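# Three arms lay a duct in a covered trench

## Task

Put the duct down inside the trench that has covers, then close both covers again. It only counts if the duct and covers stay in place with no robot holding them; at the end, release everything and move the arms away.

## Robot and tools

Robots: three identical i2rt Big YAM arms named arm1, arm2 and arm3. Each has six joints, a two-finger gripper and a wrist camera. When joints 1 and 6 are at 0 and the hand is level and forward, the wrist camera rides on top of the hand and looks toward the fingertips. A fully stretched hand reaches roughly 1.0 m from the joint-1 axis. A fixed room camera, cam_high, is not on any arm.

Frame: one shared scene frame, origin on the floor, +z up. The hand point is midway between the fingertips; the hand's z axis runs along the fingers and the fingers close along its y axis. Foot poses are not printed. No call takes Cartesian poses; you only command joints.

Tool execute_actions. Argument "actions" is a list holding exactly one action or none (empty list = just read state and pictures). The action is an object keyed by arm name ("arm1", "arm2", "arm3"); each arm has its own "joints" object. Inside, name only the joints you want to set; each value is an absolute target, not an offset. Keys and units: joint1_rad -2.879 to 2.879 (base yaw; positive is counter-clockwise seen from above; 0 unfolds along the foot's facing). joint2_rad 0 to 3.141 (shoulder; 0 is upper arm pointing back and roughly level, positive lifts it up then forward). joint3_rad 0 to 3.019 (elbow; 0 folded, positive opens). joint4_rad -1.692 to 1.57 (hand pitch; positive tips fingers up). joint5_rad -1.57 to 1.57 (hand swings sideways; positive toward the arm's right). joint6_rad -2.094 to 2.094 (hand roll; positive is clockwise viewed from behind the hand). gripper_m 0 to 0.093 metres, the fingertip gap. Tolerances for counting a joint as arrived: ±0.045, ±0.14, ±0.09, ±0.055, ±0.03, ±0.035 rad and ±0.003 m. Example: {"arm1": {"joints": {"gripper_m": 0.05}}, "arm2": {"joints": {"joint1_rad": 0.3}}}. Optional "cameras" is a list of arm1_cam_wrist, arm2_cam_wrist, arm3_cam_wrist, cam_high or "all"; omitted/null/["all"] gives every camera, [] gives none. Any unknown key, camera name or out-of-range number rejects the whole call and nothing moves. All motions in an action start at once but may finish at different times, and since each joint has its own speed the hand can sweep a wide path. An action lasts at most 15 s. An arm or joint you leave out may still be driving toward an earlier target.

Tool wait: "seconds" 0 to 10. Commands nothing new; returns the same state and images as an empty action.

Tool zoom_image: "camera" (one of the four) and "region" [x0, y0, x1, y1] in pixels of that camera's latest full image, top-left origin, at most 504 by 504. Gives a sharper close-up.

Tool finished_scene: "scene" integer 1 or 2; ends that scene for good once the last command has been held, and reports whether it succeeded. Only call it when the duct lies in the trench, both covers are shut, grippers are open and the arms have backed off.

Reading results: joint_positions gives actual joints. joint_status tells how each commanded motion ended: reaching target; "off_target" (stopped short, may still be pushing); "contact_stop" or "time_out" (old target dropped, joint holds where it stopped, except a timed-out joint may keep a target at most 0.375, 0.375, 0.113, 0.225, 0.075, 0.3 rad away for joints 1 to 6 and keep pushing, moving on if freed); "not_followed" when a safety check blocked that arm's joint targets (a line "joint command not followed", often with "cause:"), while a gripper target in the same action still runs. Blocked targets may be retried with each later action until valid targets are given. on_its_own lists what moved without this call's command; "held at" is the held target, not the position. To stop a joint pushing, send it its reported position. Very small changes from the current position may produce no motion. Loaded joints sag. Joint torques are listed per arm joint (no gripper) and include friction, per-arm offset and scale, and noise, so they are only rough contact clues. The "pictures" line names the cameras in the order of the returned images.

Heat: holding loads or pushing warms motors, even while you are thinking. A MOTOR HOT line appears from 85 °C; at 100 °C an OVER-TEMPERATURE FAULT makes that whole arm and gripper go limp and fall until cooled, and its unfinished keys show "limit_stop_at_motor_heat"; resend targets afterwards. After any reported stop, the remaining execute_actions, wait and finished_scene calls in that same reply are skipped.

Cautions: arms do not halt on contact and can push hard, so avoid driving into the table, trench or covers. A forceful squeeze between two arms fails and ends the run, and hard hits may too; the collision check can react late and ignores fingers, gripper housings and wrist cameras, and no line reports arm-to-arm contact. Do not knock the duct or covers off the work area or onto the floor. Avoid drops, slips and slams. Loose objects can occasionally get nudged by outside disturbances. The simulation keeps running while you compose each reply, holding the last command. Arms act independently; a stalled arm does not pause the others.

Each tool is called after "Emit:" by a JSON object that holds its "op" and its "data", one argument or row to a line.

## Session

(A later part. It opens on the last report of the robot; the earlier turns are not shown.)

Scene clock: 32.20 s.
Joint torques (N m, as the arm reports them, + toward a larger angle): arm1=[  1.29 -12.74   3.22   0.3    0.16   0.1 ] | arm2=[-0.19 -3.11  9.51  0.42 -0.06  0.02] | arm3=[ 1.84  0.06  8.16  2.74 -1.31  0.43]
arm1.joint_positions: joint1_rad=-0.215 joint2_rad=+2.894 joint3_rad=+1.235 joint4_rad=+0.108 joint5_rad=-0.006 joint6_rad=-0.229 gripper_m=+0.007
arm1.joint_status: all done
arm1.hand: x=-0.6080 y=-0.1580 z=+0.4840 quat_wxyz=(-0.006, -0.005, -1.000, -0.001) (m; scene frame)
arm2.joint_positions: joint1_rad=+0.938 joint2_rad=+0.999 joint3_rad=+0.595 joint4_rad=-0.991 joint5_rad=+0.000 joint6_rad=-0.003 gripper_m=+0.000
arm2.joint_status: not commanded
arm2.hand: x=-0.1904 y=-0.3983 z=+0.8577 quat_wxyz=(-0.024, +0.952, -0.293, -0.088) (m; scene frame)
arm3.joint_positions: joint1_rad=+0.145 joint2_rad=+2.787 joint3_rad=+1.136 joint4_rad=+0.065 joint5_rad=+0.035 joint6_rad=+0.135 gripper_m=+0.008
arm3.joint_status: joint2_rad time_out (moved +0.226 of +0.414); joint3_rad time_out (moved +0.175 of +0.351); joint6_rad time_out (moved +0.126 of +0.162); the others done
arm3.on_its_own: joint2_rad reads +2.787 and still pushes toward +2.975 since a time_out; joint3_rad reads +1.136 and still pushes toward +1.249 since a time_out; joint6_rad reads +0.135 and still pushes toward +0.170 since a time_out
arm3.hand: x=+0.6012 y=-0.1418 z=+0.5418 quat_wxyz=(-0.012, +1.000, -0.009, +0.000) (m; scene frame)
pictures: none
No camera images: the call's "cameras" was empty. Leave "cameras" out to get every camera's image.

Cover blocked; the duct isn't seated at the +x end.

Emit:
{"op": "execute_actions", "data": {
  "actions": [
    {"arm1":{"joints":{"joint1_rad":0.13,"joint2_rad":2.29,"joint3_rad":0.829,"joint4_rad":-0.11,"joint6_rad":0.1}},"arm3":{"joints":{"joint1_rad":-0.19,"joint2_rad":2.31,"joint3_rad":0.84,"joint4_rad":-0.11,"joint6_rad":-0.17}},"arm2":{"joints":{"joint1_rad":0,"joint2_rad":1.5,"joint3_rad":1.0,"joint4_rad":-0.6}}}
  ]
}}

Scene clock: 33.83 s.
Joint torques (N m, as the arm reports them, + toward a larger angle): arm1=[  3.87 -18.54   0.15  -0.94  -1.29   0.16] | arm2=[ -1.41 -10.66  10.36   1.53  -0.08   0.02] | arm3=[ -2.4  -18.9   -0.94  -1.12   1.3    0.04]
arm1.joint_positions: joint1_rad=+0.101 joint2_rad=+2.334 joint3_rad=+0.843 joint4_rad=-0.086 joint5_rad=+0.038 joint6_rad=+0.087 gripper_m=+0.007
arm1.joint_status: all done
arm1.hand: x=-0.6114 y=-0.0488 z=+0.6837 quat_wxyz=(+0.006, -0.004, -1.000, +0.019) (m; scene frame)
arm2.joint_positions: joint1_rad=+0.003 joint2_rad=+1.493 joint3_rad=+0.985 joint4_rad=-0.605 joint5_rad=+0.001 joint6_rad=-0.003 gripper_m=+0.000
arm2.joint_status: all done
arm2.hand: x=+0.0132 y=-0.0478 z=+0.8690 quat_wxyz=(-0.155, +0.701, -0.676, -0.165) (m; scene frame)
arm3.joint_positions: joint1_rad=-0.163 joint2_rad=+2.359 joint3_rad=+0.865 joint4_rad=-0.076 joint5_rad=-0.031 joint6_rad=-0.173 gripper_m=+0.008
arm3.joint_status: all done
arm3.hand: x=+0.6053 y=-0.0385 z=+0.6915 quat_wxyz=(+0.022, +1.000, -0.009, -0.008) (m; scene frame)
pictures: arm1_cam_wrist, arm2_cam_wrist, arm3_cam_wrist, cam_high
Images, in order (width x height): arm1_cam_wrist 616x616, arm2_cam_wrist 616x616, arm3_cam_wrist 616x616, cam_high 896x504.

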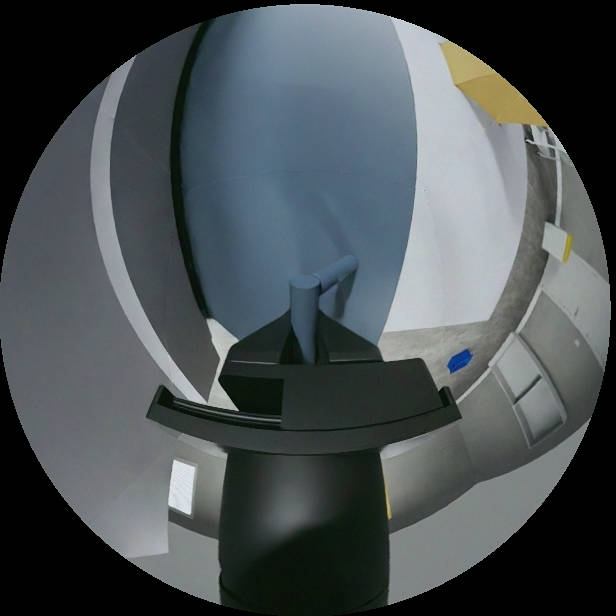

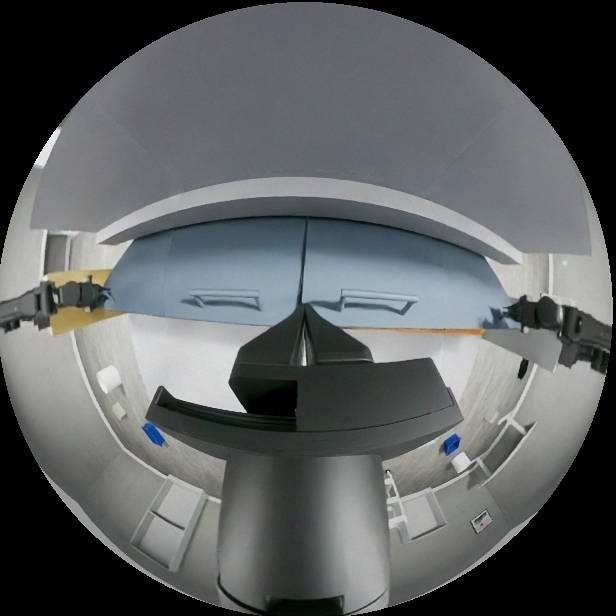

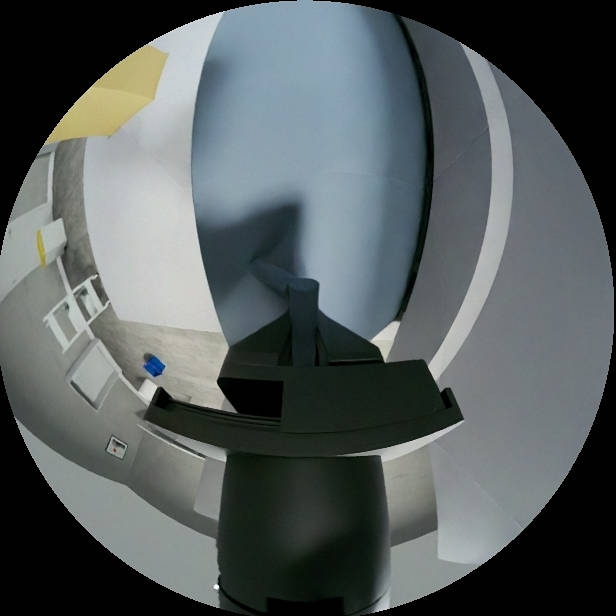

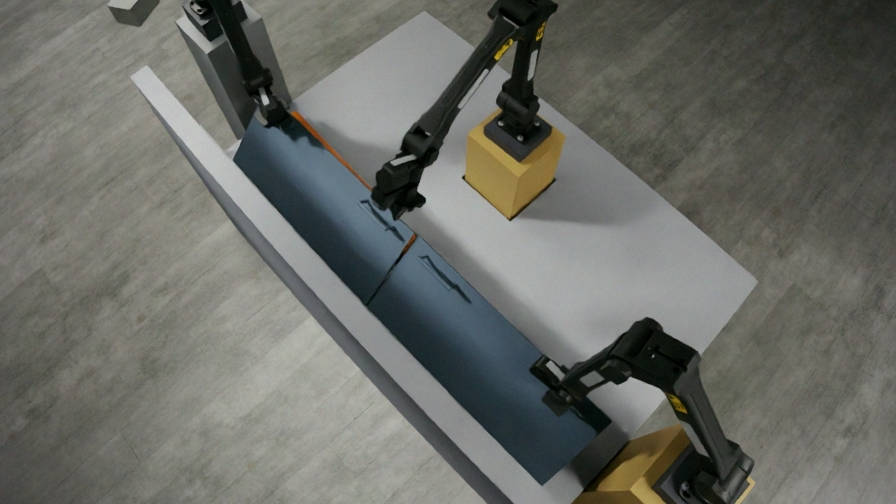

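Emit:
{"op": "execute_actions", "data": {
  "actions": [
    {"arm1":{"joints":{"joint1_rad":0.37,"joint2_rad":2.1,"joint3_rad":0.84,"joint4_rad":-0.26,"joint6_rad":0.3}},"arm3":{"joints":{"joint1_rad":-0.4,"joint2_rad":2.14,"joint3_rad":0.85,"joint4_rad":-0.23,"joint6_rad":-0.38}},"arm2":{"joints":{"joint1_rad":0,"joint2_rad":1.88,"joint3_rad":0.7,"joint4_rad":0.1,"joint6_rad":0}}}
  ],
  "cameras": ["arm2_cam_wrist","cam_high"]
}}

Scene clock: 35.37 s.
Joint torques (N m, as the arm reports them, + toward a larger angle): arm1=[  3.16 -19.39   2.94  -0.58  -0.98  -0.28] | arm2=[ -1.45 -12.72   5.19   1.79  -0.08   0.03] | arm3=[ -1.82 -20.04   1.23  -0.89   1.18   0.13]
arm1.joint_positions: joint1_rad=+0.348 joint2_rad=+2.158 joint3_rad=+0.831 joint4_rad=-0.245 joint5_rad=+0.030 joint6_rad=+0.331 gripper_m=+0.007
arm1.joint_status: all done
arm1.hand: x=-0.6095 y=+0.0460 z=+0.7449 quat_wxyz=(+0.000, -0.003, -1.000, +0.014) (m; scene frame)
arm2.joint_positions: joint1_rad=+0.003 joint2_rad=+1.886 joint3_rad=+0.689 joint4_rad=+0.087 joint5_rad=+0.001 joint6_rad=-0.003 gripper_m=+0.000
arm2.joint_status: all done
arm2.hand: x=+0.0132 y=-0.0980 z=+0.6558 quat_wxyz=(-0.156, +0.701, -0.676, -0.166) (m; scene frame)
arm3.joint_positions: joint1_rad=-0.381 joint2_rad=+2.202 joint3_rad=+0.861 joint4_rad=-0.200 joint5_rad=-0.029 joint6_rad=-0.391 gripper_m=+0.008
arm3.joint_status: all done
arm3.hand: x=+0.6042 y=+0.0498 z=+0.7461 quat_wxyz=(+0.014, +1.000, -0.009, -0.024) (m; scene frame)
pictures: arm2_cam_wrist, cam_high
Images, in order (width x height): arm2_cam_wrist 616x616, cam_high 896x504.

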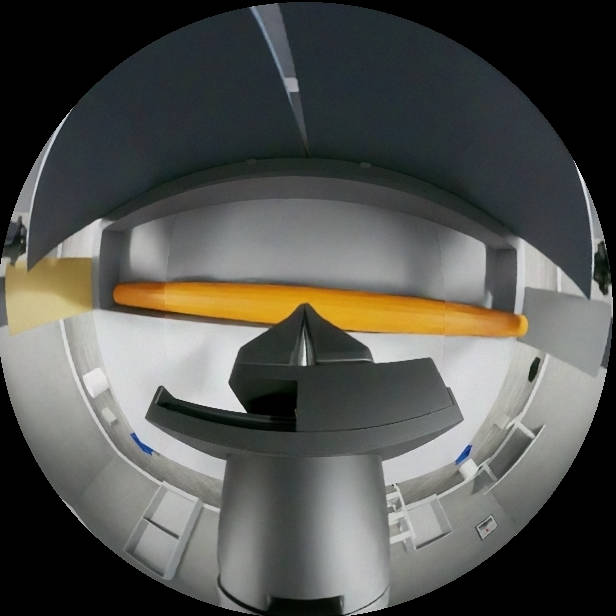

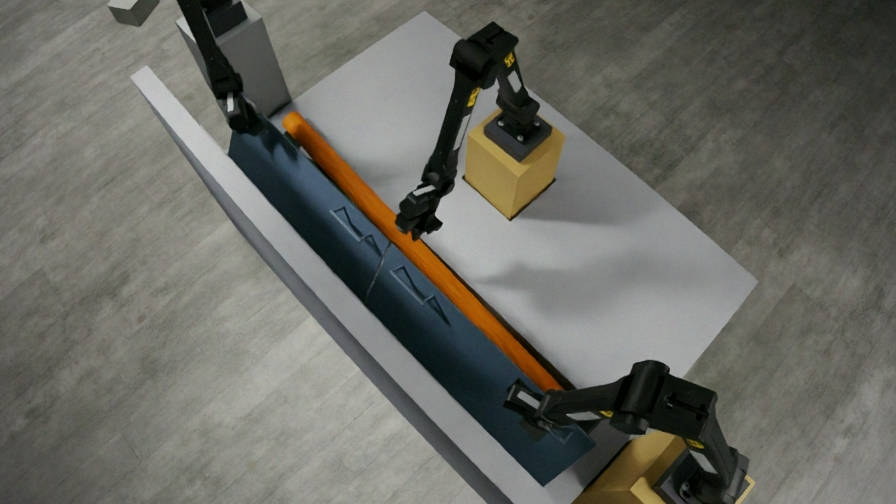

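Emit:
{"op": "execute_actions", "data": {
  "actions": [
    {"arm2":{"joints":{"joint2_rad":2.224,"joint3_rad":1.07,"joint4_rad":-0.42,"joint6_rad":1.57,"gripper_m":0.093}}}
  ],
  "cameras": ["arm2_cam_wrist","cam_high"]
}}

Scene clock: 41.20 s.
Joint torques (N m, as the arm reports them, + toward a larger angle): arm1=[  3.42 -19.46   2.95  -0.6   -0.94  -0.26] | arm2=[ -1.47 -14.41   5.27  -0.02   0.03   0.07] | arm3=[ -1.9  -19.98   1.23  -0.86   1.04   0.13]
arm1.joint_positions: joint1_rad=+0.347 joint2_rad=+2.158 joint3_rad=+0.831 joint4_rad=-0.245 joint5_rad=+0.028 joint6_rad=+0.329 gripper_m=+0.007
arm1.joint_status: not commanded
arm1.hand: x=-0.6096 y=+0.0459 z=+0.7448 quat_wxyz=(+0.000, -0.003, -1.000, +0.013) (m; scene frame)
arm2.joint_positions: joint1_rad=+0.003 joint2_rad=+2.206 joint3_rad=+1.052 joint4_rad=-0.411 joint5_rad=+0.001 joint6_rad=+1.559 gripper_m=+0.093
arm2.joint_status: all done
arm2.hand: x=+0.0123 y=-0.0933 z=+0.5620 quat_wxyz=(+0.004, +0.024, -1.000, -0.002) (m; scene frame)
arm3.joint_positions: joint1_rad=-0.379 joint2_rad=+2.202 joint3_rad=+0.861 joint4_rad=-0.201 joint5_rad=-0.025 joint6_rad=-0.391 gripper_m=+0.008
arm3.joint_status: not commanded
arm3.hand: x=+0.6042 y=+0.0498 z=+0.7462 quat_wxyz=(+0.012, +1.000, -0.008, -0.023) (m; scene frame)
pictures: arm2_cam_wrist, cam_high
Images, in order (width x height): arm2_cam_wrist 616x616, cam_high 896x504.

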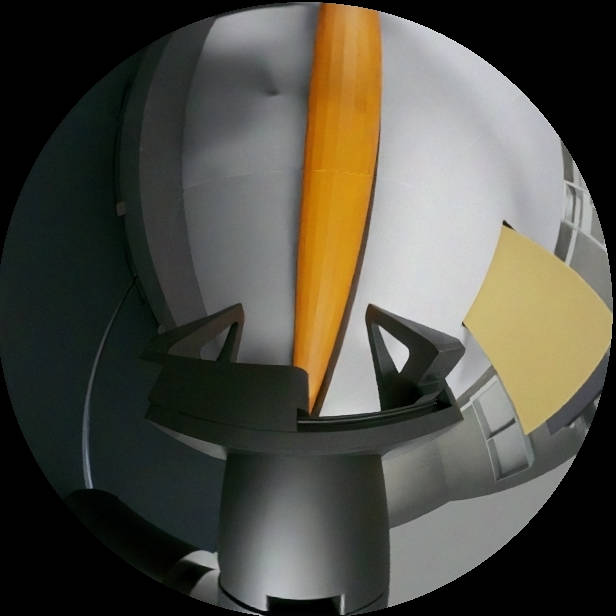

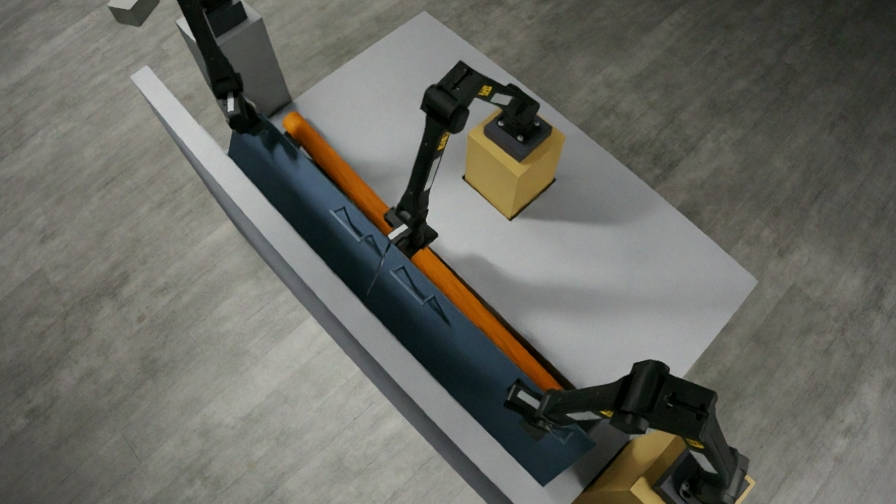

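Emit:
{"op": "execute_actions", "data": {
  "actions": [
    {"arm2":{"joints":{"gripper_m":0,"joint1_rad":-0.15}}}
  ],
  "cameras": []
}}

Emit:
{"op": "execute_actions", "data": {
  "actions": [
    {"arm2":{"joints":{"joint2_rad":2.6,"joint3_rad":1.29,"joint4_rad":-0.24}}}
  ],
  "cameras": ["arm2_cam_wrist"]
}}

Emit:
{"op": "execute_actions", "data": {
  "actions": [
    {"arm2":{"joints":{"joint1_rad":0.1}}}
  ],
  "cameras": ["arm2_cam_wrist","cam_high"]
}}

Scene clock: 42.40 s.
Joint torques (N m, as the arm reports them, + toward a larger angle): arm1=[  3.21 -19.59   2.88  -0.57  -0.94  -0.27] | arm2=[  0.06 -14.41   5.26  -0.03   0.04   0.11] | arm3=[ -1.96 -20.04   1.22  -0.85   1.03   0.13]
arm1.joint_positions: joint1_rad=+0.347 joint2_rad=+2.158 joint3_rad=+0.831 joint4_rad=-0.245 joint5_rad=+0.028 joint6_rad=+0.329 gripper_m=+0.007
arm1.joint_status: not commanded
arm1.hand: x=-0.6096 y=+0.0459 z=+0.7448 quat_wxyz=(+0.000, -0.003, -1.000, +0.013) (m; scene frame)
arm2.joint_positions: joint1_rad=-0.162 joint2_rad=+2.206 joint3_rad=+1.052 joint4_rad=-0.411 joint5_rad=+0.000 joint6_rad=+1.560 gripper_m=+0.000
arm2.joint_status: all done
arm2.hand: x=+0.0872 y=-0.0968 z=+0.5614 quat_wxyz=(+0.004, -0.058, -0.998, -0.002) (m; scene frame)
arm3.joint_positions: joint1_rad=-0.379 joint2_rad=+2.202 joint3_rad=+0.861 joint4_rad=-0.201 joint5_rad=-0.025 joint6_rad=-0.391 gripper_m=+0.008
arm3.joint_status: not commanded
arm3.hand: x=+0.6042 y=+0.0498 z=+0.7462 quat_wxyz=(+0.012, +1.000, -0.008, -0.023) (m; scene frame)
pictures: none
No camera images: the call's "cameras" was empty. Leave "cameras" out to get every camera's image.

Scene clock: 43.63 s.
Joint torques (N m, as the arm reports them, + toward a larger angle): arm1=[  3.25 -19.46   2.81  -0.55  -0.94  -0.27] | arm2=[ -0.2  -16.25   2.52   0.45  -0.03   0.09] | arm3=[ -2.   -19.98   1.22  -0.87   1.02   0.13]
arm1.joint_positions: joint1_rad=+0.347 joint2_rad=+2.158 joint3_rad=+0.831 joint4_rad=-0.245 joint5_rad=+0.028 joint6_rad=+0.329 gripper_m=+0.007
arm1.joint_status: not commanded
arm1.hand: x=-0.6096 y=+0.0459 z=+0.7448 quat_wxyz=(+0.000, -0.003, -1.000, +0.013) (m; scene frame)
arm2.joint_positions: joint1_rad=-0.160 joint2_rad=+2.584 joint3_rad=+1.289 joint4_rad=-0.244 joint5_rad=+0.002 joint6_rad=+1.561 gripper_m=+0.000
arm2.joint_status: all done
arm2.hand: x=+0.0898 y=-0.0633 z=+0.4217 quat_wxyz=(+0.002, -0.058, -0.998, -0.015) (m; scene frame)
arm3.joint_positions: joint1_rad=-0.379 joint2_rad=+2.202 joint3_rad=+0.861 joint4_rad=-0.201 joint5_rad=-0.025 joint6_rad=-0.391 gripper_m=+0.008
arm3.joint_status: not commanded
arm3.hand: x=+0.6043 y=+0.0499 z=+0.7462 quat_wxyz=(+0.012, +1.000, -0.008, -0.023) (m; scene frame)
pictures: arm2_cam_wrist
Images, in order (width x height): arm2_cam_wrist 616x616.

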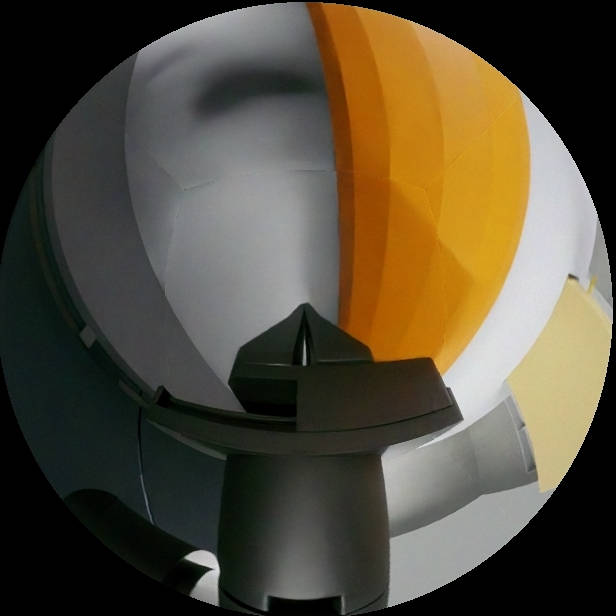

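Scene clock: 44.83 s.
Joint torques (N m, as the arm reports them, + toward a larger angle): arm1=[  3.37 -19.19   2.88  -0.6   -0.94  -0.27] | arm2=[ -1.9  -16.6    2.71   0.56   0.11   0.1 ] | arm3=[ -1.96 -20.04   1.24  -0.85   1.01   0.13]
arm1.joint_positions: joint1_rad=+0.347 joint2_rad=+2.158 joint3_rad=+0.831 joint4_rad=-0.245 joint5_rad=+0.028 joint6_rad=+0.329 gripper_m=+0.007
arm1.joint_status: not commanded
arm1.hand: x=-0.6096 y=+0.0459 z=+0.7448 quat_wxyz=(+0.000, -0.003, -1.000, +0.013) (m; scene frame)
arm2.joint_positions: joint1_rad=+0.109 joint2_rad=+2.584 joint3_rad=+1.289 joint4_rad=-0.244 joint5_rad=-0.001 joint6_rad=+1.561 gripper_m=+0.000
arm2.joint_status: all done
arm2.hand: x=-0.0425 y=-0.0642 z=+0.4228 quat_wxyz=(+0.006, +0.076, -0.997, -0.016) (m; scene frame)
arm3.joint_positions: joint1_rad=-0.379 joint2_rad=+2.202 joint3_rad=+0.861 joint4_rad=-0.201 joint5_rad=-0.025 joint6_rad=-0.391 gripper_m=+0.008
arm3.joint_status: not commanded
arm3.hand: x=+0.6043 y=+0.0499 z=+0.7462 quat_wxyz=(+0.012, +1.000, -0.008, -0.023) (m; scene frame)
pictures: arm2_cam_wrist, cam_high
Images, in order (width x height): arm2_cam_wrist 616x616, cam_high 896x504.

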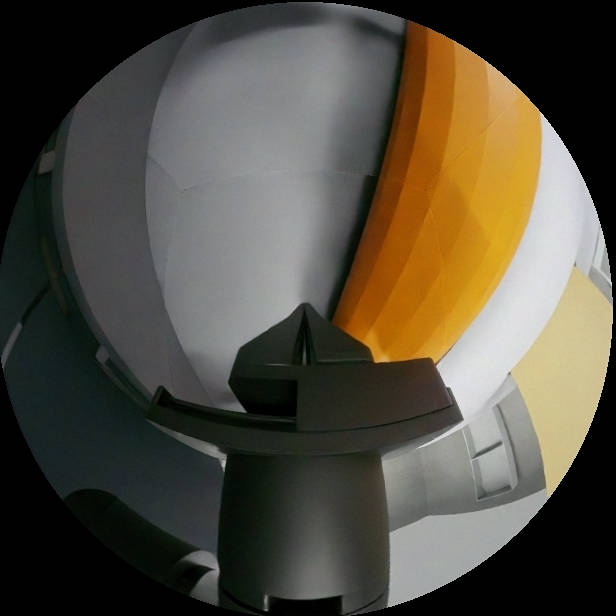

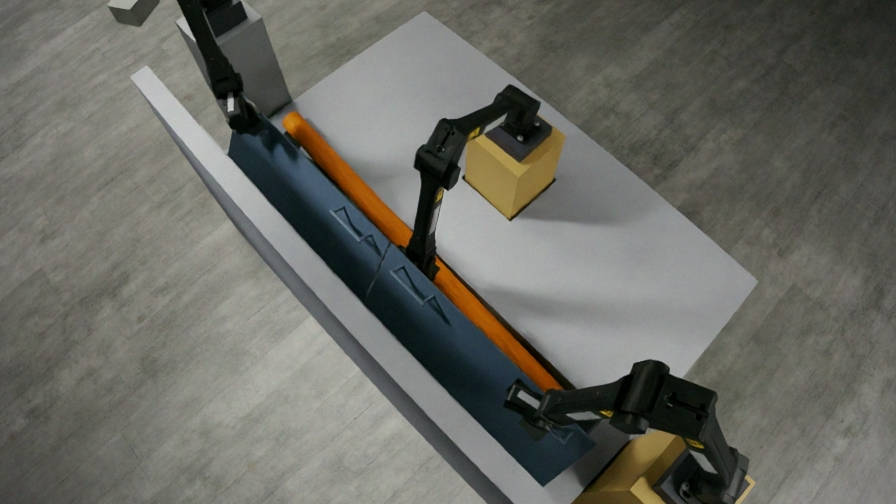

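Emit:
{"op": "execute_actions", "data": {
  "actions": [
    {"arm2":{"joints":{"joint2_rad":2.3,"joint3_rad":1.0,"joint4_rad":-0.27}}}
  ],
  "cameras": []
}}

Emit:
{"op": "execute_actions", "data": {
  "actions": [
    {"arm2":{"joints":{"joint1_rad":-0.15,"joint3_rad":0.93,"joint4_rad":-0.2}}}
  ],
  "cameras": ["arm2_cam_wrist"]
}}

Scene clock: 46.20 s.
Joint torques (N m, as the arm reports them, + toward a larger angle): arm1=[  3.21 -19.21   2.85  -0.54  -0.94  -0.26] | arm2=[ -1.98 -15.11   2.2    0.09   0.06   0.05] | arm3=[ -2.01 -19.98   1.24  -0.86   1.02   0.13]
arm1.joint_positions: joint1_rad=+0.347 joint2_rad=+2.158 joint3_rad=+0.831 joint4_rad=-0.245 joint5_rad=+0.028 joint6_rad=+0.329 gripper_m=+0.007
arm1.joint_status: not commanded
arm1.hand: x=-0.6096 y=+0.0459 z=+0.7448 quat_wxyz=(+0.000, -0.003, -1.000, +0.013) (m; scene frame)
arm2.joint_positions: joint1_rad=+0.109 joint2_rad=+2.293 joint3_rad=+1.004 joint4_rad=-0.263 joint5_rad=+0.000 joint6_rad=+1.566 gripper_m=+0.000
arm2.joint_status: all done
arm2.hand: x=-0.0333 y=-0.1207 z=+0.5195 quat_wxyz=(+0.005, +0.074, -0.997, -0.009) (m; scene frame)
arm3.joint_positions: joint1_rad=-0.379 joint2_rad=+2.202 joint3_rad=+0.861 joint4_rad=-0.201 joint5_rad=-0.025 joint6_rad=-0.391 gripper_m=+0.008
arm3.joint_status: not commanded
arm3.hand: x=+0.6043 y=+0.0499 z=+0.7462 quat_wxyz=(+0.012, +1.000, -0.008, -0.023) (m; scene frame)
pictures: none
No camera images: the call's "cameras" was empty. Leave "cameras" out to get every camera's image.

Scene clock: 47.17 s.
Joint torques (N m, as the arm reports them, + toward a larger angle): arm1=[  3.23 -19.42   2.95  -0.55  -0.93  -0.27] | arm2=[ -0.01 -13.95   1.96   0.68   0.05   0.05] | arm3=[ -1.94 -19.96   1.24  -0.84   1.02   0.13]
arm1.joint_positions: joint1_rad=+0.347 joint2_rad=+2.158 joint3_rad=+0.831 joint4_rad=-0.245 joint5_rad=+0.028 joint6_rad=+0.329 gripper_m=+0.007
arm1.joint_status: not commanded
arm1.hand: x=-0.6096 y=+0.0459 z=+0.7448 quat_wxyz=(+0.000, -0.003, -1.000, +0.013) (m; scene frame)
arm2.joint_positions: joint1_rad=-0.162 joint2_rad=+2.293 joint3_rad=+0.929 joint4_rad=-0.209 joint5_rad=+0.000 joint6_rad=+1.566 gripper_m=+0.000
arm2.joint_status: all done
arm2.hand: x=+0.0796 y=-0.1531 z=+0.5116 quat_wxyz=(+0.004, -0.061, -0.998, +0.002) (m; scene frame)
arm3.joint_positions: joint1_rad=-0.379 joint2_rad=+2.202 joint3_rad=+0.861 joint4_rad=-0.201 joint5_rad=-0.025 joint6_rad=-0.391 gripper_m=+0.008
arm3.joint_status: not commanded
arm3.hand: x=+0.6043 y=+0.0499 z=+0.7462 quat_wxyz=(+0.012, +1.000, -0.008, -0.023) (m; scene frame)
pictures: arm2_cam_wrist
Images, in order (width x height): arm2_cam_wrist 616x616.

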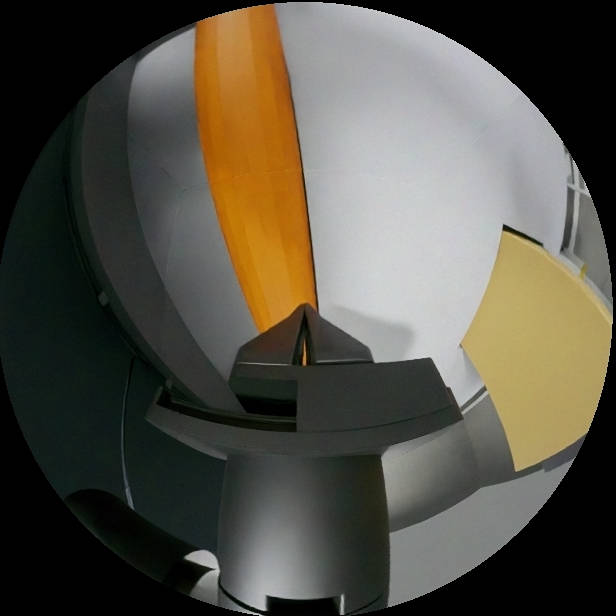

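Emit:
{"op": "execute_actions", "data": {
  "actions": [
    {"arm2":{"joints":{"joint2_rad":2.44,"joint3_rad":1.1,"joint4_rad":-0.24}}}
  ],
  "cameras": ["arm2_cam_wrist"]
}}

Emit:
{"op": "execute_actions", "data": {
  "actions": [
    {"arm2":{"joints":{"joint1_rad":0.1}}}
  ],
  "cameras": ["arm2_cam_wrist","cam_high"]
}}

Scene clock: 48.27 s.
Joint torques (N m, as the arm reports them, + toward a larger angle): arm1=[  3.33 -19.34   2.91  -0.53  -0.93  -0.26] | arm2=[ -0.22 -12.5    2.06   0.34   0.19   0.04] | arm3=[ -2.   -19.97   1.24  -0.86   1.02   0.13]
arm1.joint_positions: joint1_rad=+0.347 joint2_rad=+2.158 joint3_rad=+0.831 joint4_rad=-0.245 joint5_rad=+0.028 joint6_rad=+0.329 gripper_m=+0.007
arm1.joint_status: not commanded
arm1.hand: x=-0.6096 y=+0.0459 z=+0.7448 quat_wxyz=(+0.000, -0.003, -1.000, +0.013) (m; scene frame)
arm2.joint_positions: joint1_rad=-0.160 joint2_rad=+2.392 joint3_rad=+1.107 joint4_rad=-0.238 joint5_rad=-0.004 joint6_rad=+1.566 gripper_m=+0.000
arm2.joint_status: all done
arm2.hand: x=+0.0860 y=-0.0893 z=+0.4883 quat_wxyz=(+0.004, -0.061, -0.998, -0.023) (m; scene frame)
arm3.joint_positions: joint1_rad=-0.379 joint2_rad=+2.202 joint3_rad=+0.861 joint4_rad=-0.201 joint5_rad=-0.025 joint6_rad=-0.391 gripper_m=+0.008
arm3.joint_status: not commanded
arm3.hand: x=+0.6043 y=+0.0499 z=+0.7462 quat_wxyz=(+0.012, +1.000, -0.008, -0.023) (m; scene frame)
pictures: arm2_cam_wrist
Images, in order (width x height): arm2_cam_wrist 616x616.

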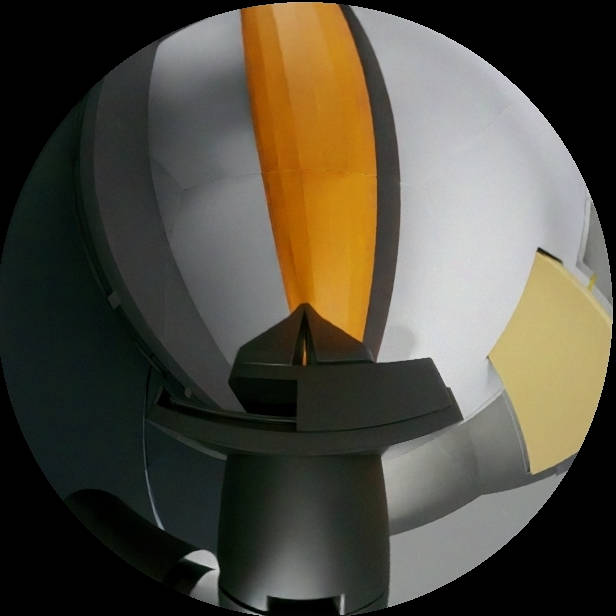

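Scene clock: 49.40 s.
Joint torques (N m, as the arm reports them, + toward a larger angle): arm1=[  3.18 -19.44   2.87  -0.54  -0.94  -0.25] | arm2=[ -2.25 -13.83   2.09   0.3    0.09   0.05] | arm3=[ -1.97 -19.98   1.24  -0.84   1.02   0.13]
arm1.joint_positions: joint1_rad=+0.347 joint2_rad=+2.158 joint3_rad=+0.831 joint4_rad=-0.245 joint5_rad=+0.028 joint6_rad=+0.329 gripper_m=+0.007
arm1.joint_status: not commanded
arm1.hand: x=-0.6096 y=+0.0459 z=+0.7448 quat_wxyz=(+0.000, -0.003, -1.000, +0.013) (m; scene frame)
arm2.joint_positions: joint1_rad=+0.111 joint2_rad=+2.409 joint3_rad=+1.104 joint4_rad=-0.238 joint5_rad=-0.001 joint6_rad=+1.566 gripper_m=+0.000
arm2.joint_status: all done
arm2.hand: x=-0.0378 y=-0.0992 z=+0.4818 quat_wxyz=(+0.006, +0.075, -0.997, -0.014) (m; scene frame)
arm3.joint_positions: joint1_rad=-0.379 joint2_rad=+2.202 joint3_rad=+0.861 joint4_rad=-0.201 joint5_rad=-0.025 joint6_rad=-0.391 gripper_m=+0.008
arm3.joint_status: not commanded
arm3.hand: x=+0.6043 y=+0.0499 z=+0.7462 quat_wxyz=(+0.012, +1.000, -0.008, -0.023) (m; scene frame)
pictures: arm2_cam_wrist, cam_high
Images, in order (width x height): arm2_cam_wrist 616x616, cam_high 896x504.

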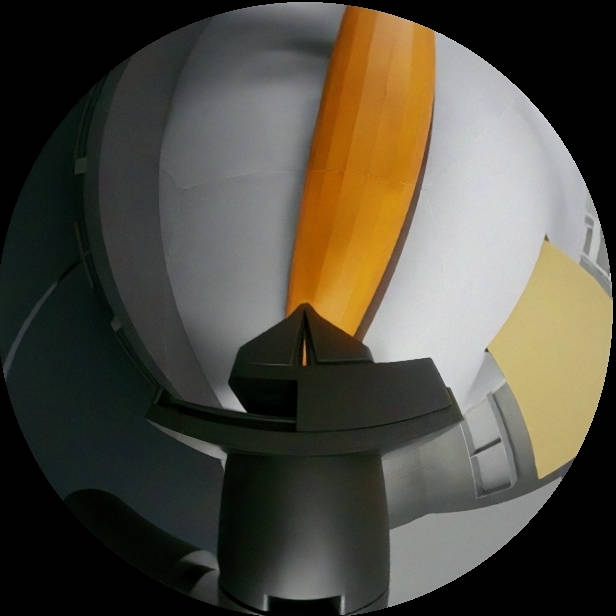

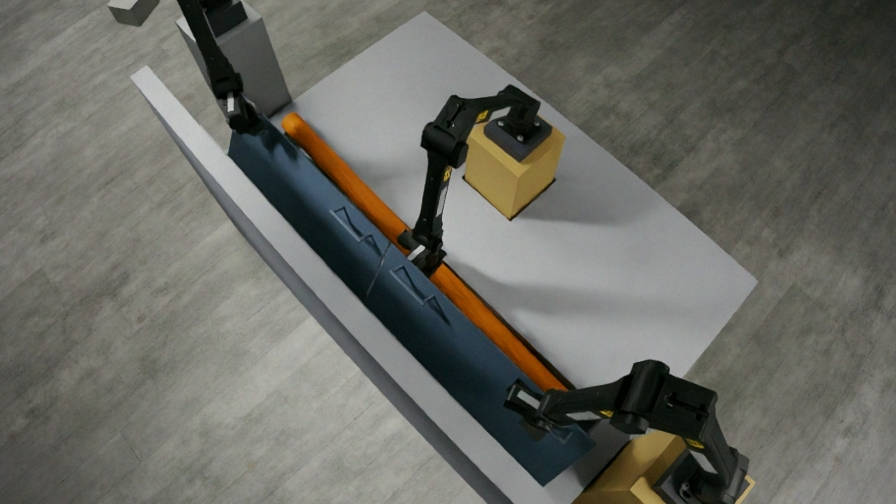

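Emit:
{"op": "execute_actions", "data": {
  "actions": [
    {"arm2":{"joints":{"joint1_rad":0.0,"joint2_rad":2.293,"joint3_rad":0.93,"joint4_rad":-0.21}}}
  ],
  "cameras": []
}}

Emit:
{"op": "execute_actions", "data": {
  "actions": [
    {"arm2":{"joints":{"joint2_rad":2.45,"joint3_rad":1.06,"joint4_rad":-0.19}}}
  ],
  "cameras": ["arm2_cam_wrist"]
}}

Emit:
{"op": "execute_actions", "data": {
  "actions": [
    {"arm2":{"joints":{"joint2_rad":2.54,"joint3_rad":1.25,"joint4_rad":-0.26}}}
  ],
  "cameras": ["arm2_cam_wrist","cam_high"]
}}

Scene clock: 50.53 s.
Joint torques (N m, as the arm reports them, + toward a larger angle): arm1=[  3.27 -19.42   2.89  -0.57  -0.95  -0.26] | arm2=[ -0.66 -14.72   1.82   0.41   0.06   0.05] | arm3=[ -1.96 -20.     1.25  -0.85   1.01   0.13]
arm1.joint_positions: joint1_rad=+0.347 joint2_rad=+2.158 joint3_rad=+0.831 joint4_rad=-0.245 joint5_rad=+0.028 joint6_rad=+0.329 gripper_m=+0.007
arm1.joint_status: not commanded
arm1.hand: x=-0.6096 y=+0.0459 z=+0.7448 quat_wxyz=(+0.000, -0.003, -1.000, +0.013) (m; scene frame)
arm2.joint_positions: joint1_rad=-0.007 joint2_rad=+2.295 joint3_rad=+0.930 joint4_rad=-0.213 joint5_rad=+0.000 joint6_rad=+1.566 gripper_m=+0.000
arm2.joint_status: all done
arm2.hand: x=+0.0176 y=-0.1503 z=+0.5118 quat_wxyz=(+0.004, +0.016, -1.000, +0.004) (m; scene frame)
arm3.joint_positions: joint1_rad=-0.379 joint2_rad=+2.202 joint3_rad=+0.861 joint4_rad=-0.201 joint5_rad=-0.025 joint6_rad=-0.391 gripper_m=+0.008
arm3.joint_status: not commanded
arm3.hand: x=+0.6043 y=+0.0499 z=+0.7462 quat_wxyz=(+0.012, +1.000, -0.008, -0.023) (m; scene frame)
pictures: none
No camera images: the call's "cameras" was empty. Leave "cameras" out to get every camera's image.

Scene clock: 51.33 s.
Joint torques (N m, as the arm reports them, + toward a larger angle): arm1=[  3.37 -19.51   2.93  -0.55  -0.94  -0.27] | arm2=[ -0.48 -11.86   1.47   0.38   0.06   0.04] | arm3=[ -1.92 -20.03   1.24  -0.84   1.01   0.13]
arm1.joint_positions: joint1_rad=+0.347 joint2_rad=+2.158 joint3_rad=+0.831 joint4_rad=-0.245 joint5_rad=+0.028 joint6_rad=+0.329 gripper_m=+0.007
arm1.joint_status: not commanded
arm1.hand: x=-0.6096 y=+0.0459 z=+0.7448 quat_wxyz=(+0.000, -0.003, -1.000, +0.013) (m; scene frame)
arm2.joint_positions: joint1_rad=-0.007 joint2_rad=+2.399 joint3_rad=+1.068 joint4_rad=-0.189 joint5_rad=+0.000 joint6_rad=+1.566 gripper_m=+0.000
arm2.joint_status: all done
arm2.hand: x=+0.0160 y=-0.1003 z=+0.4823 quat_wxyz=(+0.005, +0.016, -1.000, -0.025) (m; scene frame)
arm3.joint_positions: joint1_rad=-0.379 joint2_rad=+2.202 joint3_rad=+0.861 joint4_rad=-0.201 joint5_rad=-0.025 joint6_rad=-0.391 gripper_m=+0.008
arm3.joint_status: not commanded
arm3.hand: x=+0.6043 y=+0.0499 z=+0.7462 quat_wxyz=(+0.012, +1.000, -0.008, -0.023) (m; scene frame)
pictures: arm2_cam_wrist
Images, in order (width x height): arm2_cam_wrist 616x616.

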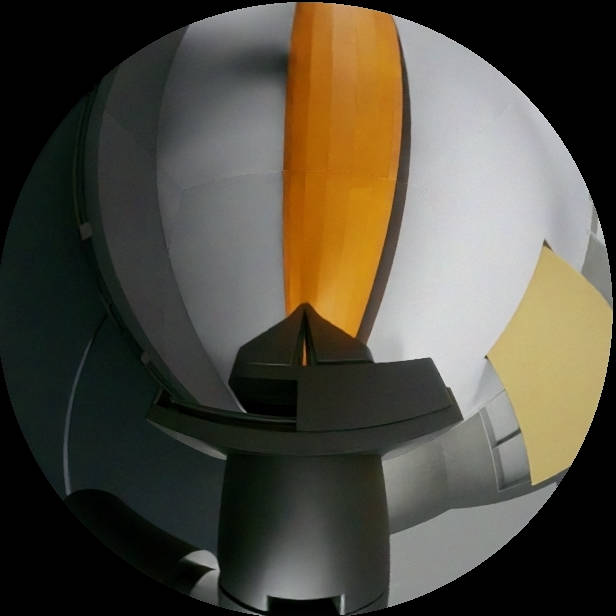

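Scene clock: 52.37 s.
Joint torques (N m, as the arm reports them, + toward a larger angle): arm1=[  3.28 -19.39   2.87  -0.6   -0.95  -0.26] | arm2=[ -0.53 -14.92   3.2    0.09   0.     0.04] | arm3=[ -2.   -20.02   1.23  -0.84   1.02   0.13]
arm1.joint_positions: joint1_rad=+0.347 joint2_rad=+2.158 joint3_rad=+0.831 joint4_rad=-0.245 joint5_rad=+0.028 joint6_rad=+0.329 gripper_m=+0.007
arm1.joint_status: not commanded
arm1.hand: x=-0.6096 y=+0.0459 z=+0.7448 quat_wxyz=(+0.000, -0.003, -1.000, +0.013) (m; scene frame)
arm2.joint_positions: joint1_rad=-0.007 joint2_rad=+2.507 joint3_rad=+1.246 joint4_rad=-0.251 joint5_rad=+0.001 joint6_rad=+1.566 gripper_m=+0.000
arm2.joint_status: all done
arm2.hand: x=+0.0148 y=-0.0524 z=+0.4533 quat_wxyz=(+0.004, +0.016, -0.999, -0.029) (m; scene frame)
arm3.joint_positions: joint1_rad=-0.379 joint2_rad=+2.202 joint3_rad=+0.861 joint4_rad=-0.201 joint5_rad=-0.025 joint6_rad=-0.391 gripper_m=+0.008
arm3.joint_status: not commanded
arm3.hand: x=+0.6043 y=+0.0499 z=+0.7462 quat_wxyz=(+0.012, +1.000, -0.008, -0.023) (m; scene frame)
pictures: arm2_cam_wrist, cam_high
Images, in order (width x height): arm2_cam_wrist 616x616, cam_high 896x504.

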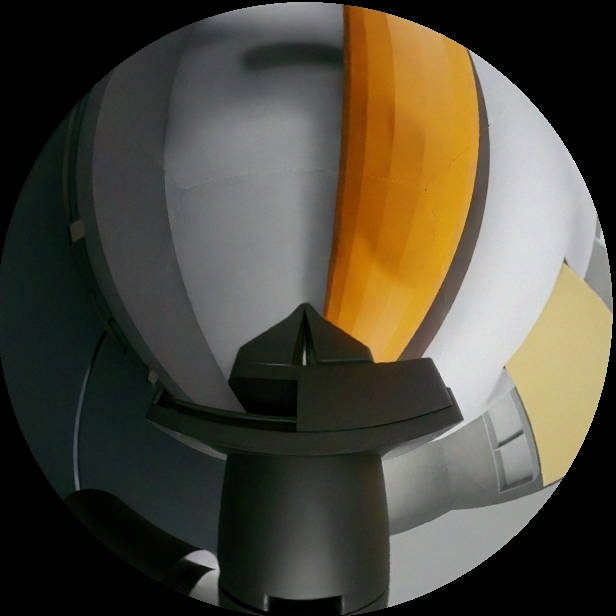

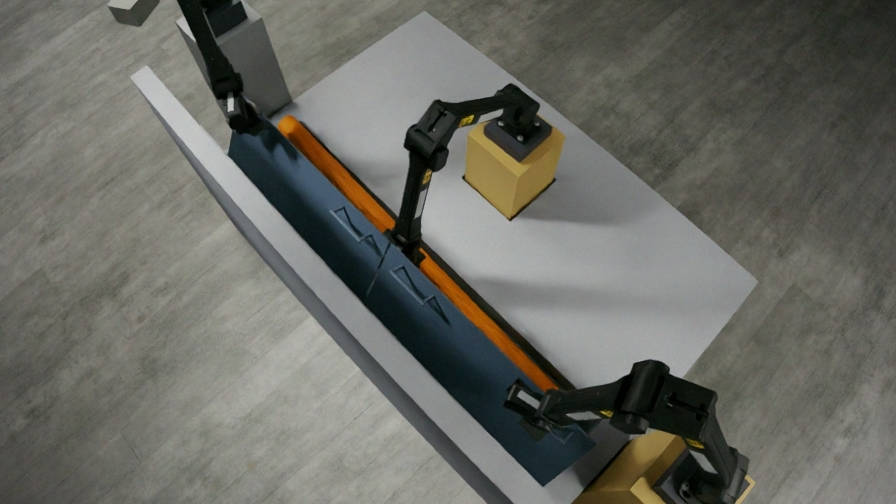

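Emit:
{"op": "execute_actions", "data": {
  "actions": [
    {"arm2":{"joints":{"joint2_rad":2.22,"joint3_rad":1.03,"joint4_rad":-0.39}}}
  ],
  "cameras": []
}}

Emit:
{"op": "execute_actions", "data": {
  "actions": [
    {"arm2":{"joints":{"gripper_m":0.093}}}
  ],
  "cameras": ["arm2_cam_wrist"]
}}

Emit:
{"op": "execute_actions", "data": {
  "actions": [
    {"arm2":{"joints":{"joint2_rad":2.5,"joint3_rad":1.13,"joint4_rad":-0.17}}}
  ],
  "cameras": ["arm2_cam_wrist"]
}}

Scene clock: 53.73 s.
Joint torques (N m, as the arm reports them, + toward a larger angle): arm1=[  3.24 -19.42   2.85  -0.54  -0.93  -0.27] | arm2=[ -0.58 -14.72   3.65   0.23   0.06   0.03] | arm3=[ -1.93 -19.9    1.23  -0.84   1.01   0.13]
arm1.joint_positions: joint1_rad=+0.347 joint2_rad=+2.158 joint3_rad=+0.831 joint4_rad=-0.245 joint5_rad=+0.028 joint6_rad=+0.329 gripper_m=+0.007
arm1.joint_status: not commanded
arm1.hand: x=-0.6096 y=+0.0459 z=+0.7448 quat_wxyz=(+0.000, -0.003, -1.000, +0.013) (m; scene frame)
arm2.joint_positions: joint1_rad=-0.007 joint2_rad=+2.208 joint3_rad=+1.027 joint4_rad=-0.386 joint5_rad=+0.000 joint6_rad=+1.568 gripper_m=+0.000
arm2.joint_status: all done
arm2.hand: x=+0.0167 y=-0.1025 z=+0.5574 quat_wxyz=(+0.004, +0.015, -1.000, -0.001) (m; scene frame)
arm3.joint_positions: joint1_rad=-0.379 joint2_rad=+2.202 joint3_rad=+0.861 joint4_rad=-0.201 joint5_rad=-0.025 joint6_rad=-0.391 gripper_m=+0.008
arm3.joint_status: not commanded
arm3.hand: x=+0.6043 y=+0.0499 z=+0.7462 quat_wxyz=(+0.012, +1.000, -0.008, -0.023) (m; scene frame)
pictures: none
No camera images: the call's "cameras" was empty. Leave "cameras" out to get every camera's image.

Scene clock: 54.43 s.
Joint torques (N m, as the arm reports them, + toward a larger angle): arm1=[  3.21 -19.5    2.95  -0.56  -0.92  -0.27] | arm2=[ -0.5  -14.59   3.77   0.19   0.07   0.03] | arm3=[ -2.   -20.06   1.26  -0.85   1.02   0.13]
arm1.joint_positions: joint1_rad=+0.347 joint2_rad=+2.158 joint3_rad=+0.831 joint4_rad=-0.245 joint5_rad=+0.028 joint6_rad=+0.329 gripper_m=+0.007
arm1.joint_status: not commanded
arm1.hand: x=-0.6096 y=+0.0459 z=+0.7448 quat_wxyz=(+0.000, -0.003, -1.000, +0.013) (m; scene frame)
arm2.joint_positions: joint1_rad=-0.007 joint2_rad=+2.208 joint3_rad=+1.027 joint4_rad=-0.386 joint5_rad=+0.000 joint6_rad=+1.568 gripper_m=+0.093
arm2.joint_status: all done
arm2.hand: x=+0.0167 y=-0.1025 z=+0.5574 quat_wxyz=(+0.004, +0.015, -1.000, -0.001) (m; scene frame)
arm3.joint_positions: joint1_rad=-0.379 joint2_rad=+2.202 joint3_rad=+0.861 joint4_rad=-0.201 joint5_rad=-0.025 joint6_rad=-0.391 gripper_m=+0.008
arm3.joint_status: not commanded
arm3.hand: x=+0.6043 y=+0.0499 z=+0.7462 quat_wxyz=(+0.012, +1.000, -0.008, -0.023) (m; scene frame)
pictures: arm2_cam_wrist
Images, in order (width x height): arm2_cam_wrist 616x616.

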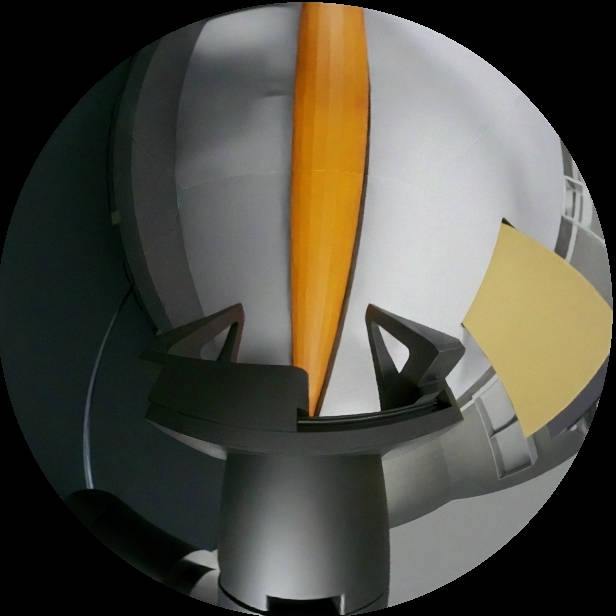

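Scene clock: 55.63 s.
Joint torques (N m, as the arm reports them, + toward a larger angle): arm1=[  3.26 -19.45   2.88  -0.55  -0.94  -0.28] | arm2=[ -0.5  -10.23   1.35   0.46   0.1    0.01] | arm3=[ -1.96 -19.97   1.25  -0.83   1.02   0.13]
arm1.joint_positions: joint1_rad=+0.347 joint2_rad=+2.158 joint3_rad=+0.831 joint4_rad=-0.245 joint5_rad=+0.028 joint6_rad=+0.329 gripper_m=+0.007
arm1.joint_status: not commanded
arm1.hand: x=-0.6096 y=+0.0459 z=+0.7448 quat_wxyz=(+0.000, -0.003, -1.000, +0.013) (m; scene frame)
arm2.joint_positions: joint1_rad=-0.007 joint2_rad=+2.419 joint3_rad=+1.149 joint4_rad=-0.166 joint5_rad=-0.001 joint6_rad=+1.568 gripper_m=+0.093
arm2.joint_status: all done
arm2.hand: x=+0.0146 y=-0.0535 z=+0.4839 quat_wxyz=(+0.006, +0.014, -0.998, -0.067) (m; scene frame)
arm3.joint_positions: joint1_rad=-0.379 joint2_rad=+2.202 joint3_rad=+0.861 joint4_rad=-0.201 joint5_rad=-0.025 joint6_rad=-0.391 gripper_m=+0.008
arm3.joint_status: not commanded
arm3.hand: x=+0.6043 y=+0.0499 z=+0.7462 quat_wxyz=(+0.012, +1.000, -0.008, -0.023) (m; scene frame)
pictures: arm2_cam_wrist
Images, in order (width x height): arm2_cam_wrist 616x616.

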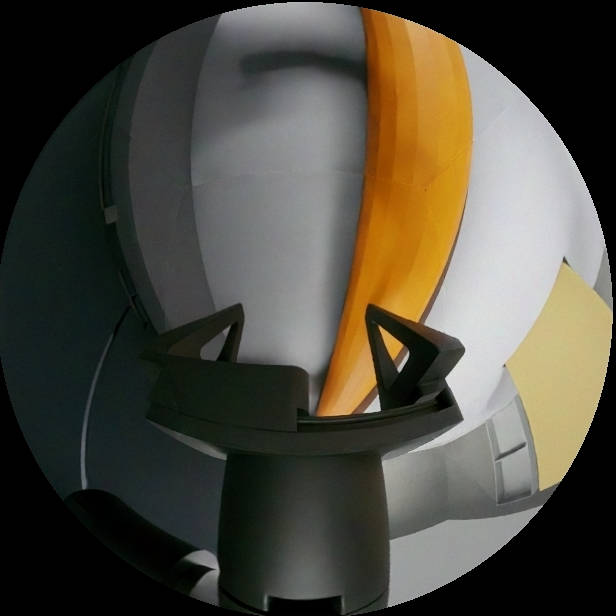

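Emit:
{"op": "execute_actions", "data": {
  "actions": [
    {"arm2":{"joints":{"joint2_rad":2.1,"joint3_rad":0.9,"joint4_rad":-0.2,"gripper_m":0}}}
  ],
  "cameras": []
}}

Emit:
{"op": "execute_actions", "data": {
  "actions": [
    {"arm2":{"joints":{"joint1_rad":-0.366,"joint2_rad":2.2,"joint3_rad":1.15,"joint4_rad":0.24,"joint6_rad":0}}}
  ]
}}

Scene clock: 57.27 s.
Joint torques (N m, as the arm reports them, + toward a larger angle): arm1=[  3.28 -19.32   2.86  -0.55  -0.96  -0.26] | arm2=[ -0.53 -12.58   3.9    0.84   0.11   0.  ] | arm3=[ -1.92 -20.     1.25  -0.85   1.02   0.13]
arm1.joint_positions: joint1_rad=+0.347 joint2_rad=+2.158 joint3_rad=+0.831 joint4_rad=-0.245 joint5_rad=+0.028 joint6_rad=+0.329 gripper_m=+0.007
arm1.joint_status: not commanded
arm1.hand: x=-0.6096 y=+0.0459 z=+0.7448 quat_wxyz=(+0.000, -0.003, -1.000, +0.013) (m; scene frame)
arm2.joint_positions: joint1_rad=-0.007 joint2_rad=+2.077 joint3_rad=+0.899 joint4_rad=-0.202 joint5_rad=-0.001 joint6_rad=+1.568 gripper_m=+0.000
arm2.joint_status: all done
arm2.hand: x=+0.0166 y=-0.0925 z=+0.5968 quat_wxyz=(+0.006, +0.014, -0.995, -0.095) (m; scene frame)
arm3.joint_positions: joint1_rad=-0.379 joint2_rad=+2.202 joint3_rad=+0.861 joint4_rad=-0.201 joint5_rad=-0.025 joint6_rad=-0.391 gripper_m=+0.008
arm3.joint_status: not commanded
arm3.hand: x=+0.6043 y=+0.0499 z=+0.7462 quat_wxyz=(+0.012, +1.000, -0.008, -0.023) (m; scene frame)
pictures: none
No camera images: the call's "cameras" was empty. Leave "cameras" out to get every camera's image.

Scene clock: 60.73 s.
Joint torques (N m, as the arm reports them, + toward a larger angle): arm1=[  3.23 -19.5    2.91  -0.53  -0.94  -0.26] | arm2=[  2.17 -19.89  12.86   3.31  -0.36  -0.9 ] | arm3=[ -1.89 -19.81   1.25  -0.8    0.67   0.13]
arm1.joint_positions: joint1_rad=+0.347 joint2_rad=+2.158 joint3_rad=+0.831 joint4_rad=-0.245 joint5_rad=+0.028 joint6_rad=+0.329 gripper_m=+0.007
arm1.joint_status: not commanded
arm1.hand: x=-0.6096 y=+0.0459 z=+0.7448 quat_wxyz=(+0.000, -0.003, -1.000, +0.013) (m; scene frame)
arm2.joint_positions: joint1_rad=-0.403 joint2_rad=+2.233 joint3_rad=+1.054 joint4_rad=+0.193 joint5_rad=+0.008 joint6_rad=+0.089 gripper_m=+0.000
arm2.joint_status: joint3_rad time_out (moved +0.154 of +0.251); joint6_rad time_out (moved -1.479 of -1.568); the others done
arm2.on_its_own: joint3_rad reads +1.054 and still pushes toward +1.150 since a time_out; joint6_rad reads +0.089 and still pushes toward +0.000 since a time_out
arm2.hand: x=+0.2431 y=-0.0008 z=+0.5896 quat_wxyz=(-0.229, +0.504, -0.815, -0.172) (m; scene frame)
arm3.joint_positions: joint1_rad=-0.380 joint2_rad=+2.200 joint3_rad=+0.861 joint4_rad=-0.202 joint5_rad=-0.016 joint6_rad=-0.391 gripper_m=+0.008
arm3.joint_status: not commanded
arm3.hand: x=+0.6047 y=+0.0518 z=+0.7469 quat_wxyz=(+0.008, +1.000, -0.009, -0.022) (m; scene frame)
pictures: arm1_cam_wrist, arm2_cam_wrist, arm3_cam_wrist, cam_high
Images, in order (width x height): arm1_cam_wrist 616x616, arm2_cam_wrist 616x616, arm3_cam_wrist 616x616, cam_high 896x504.

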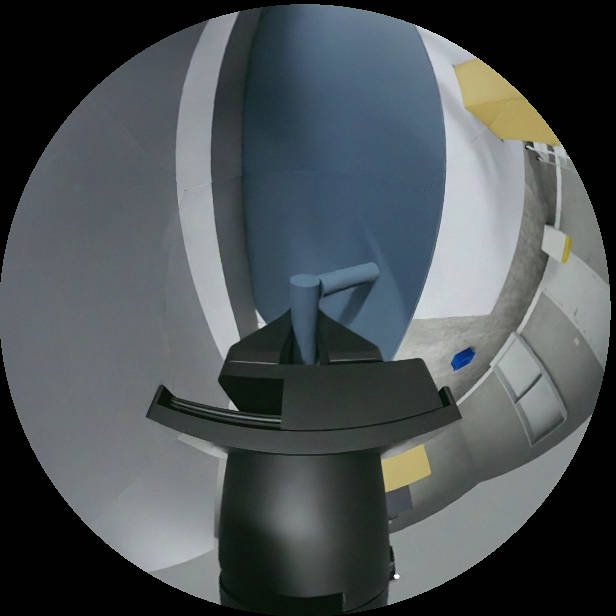

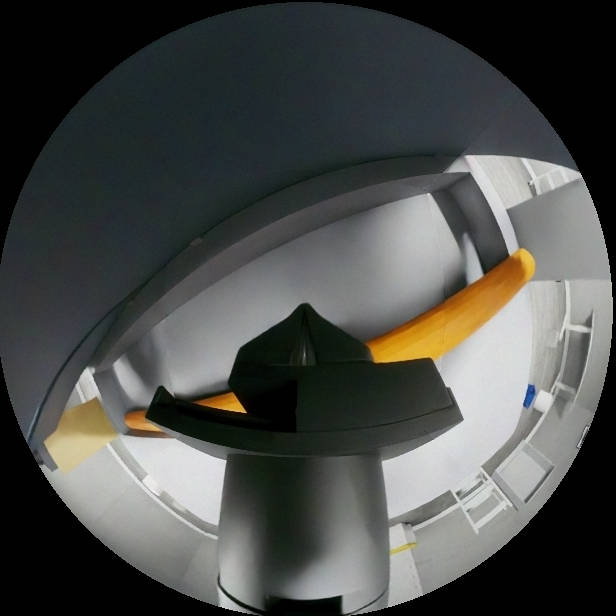

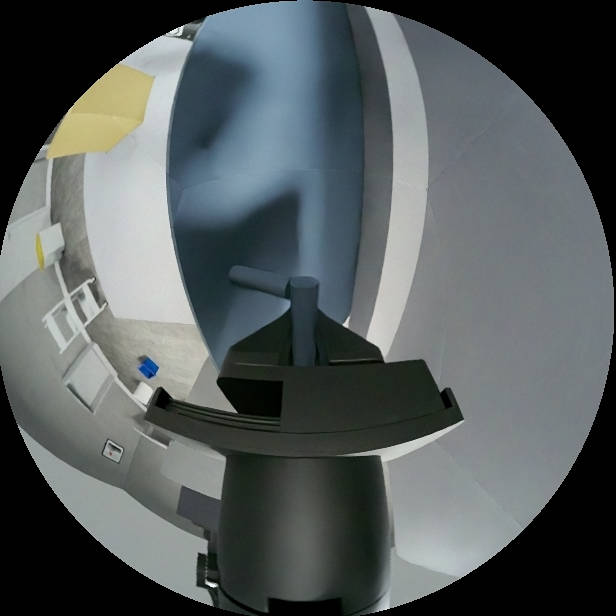

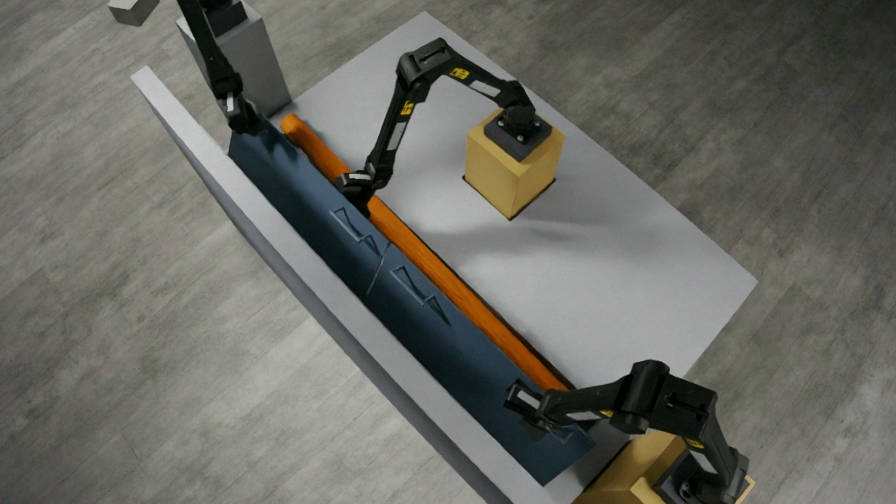

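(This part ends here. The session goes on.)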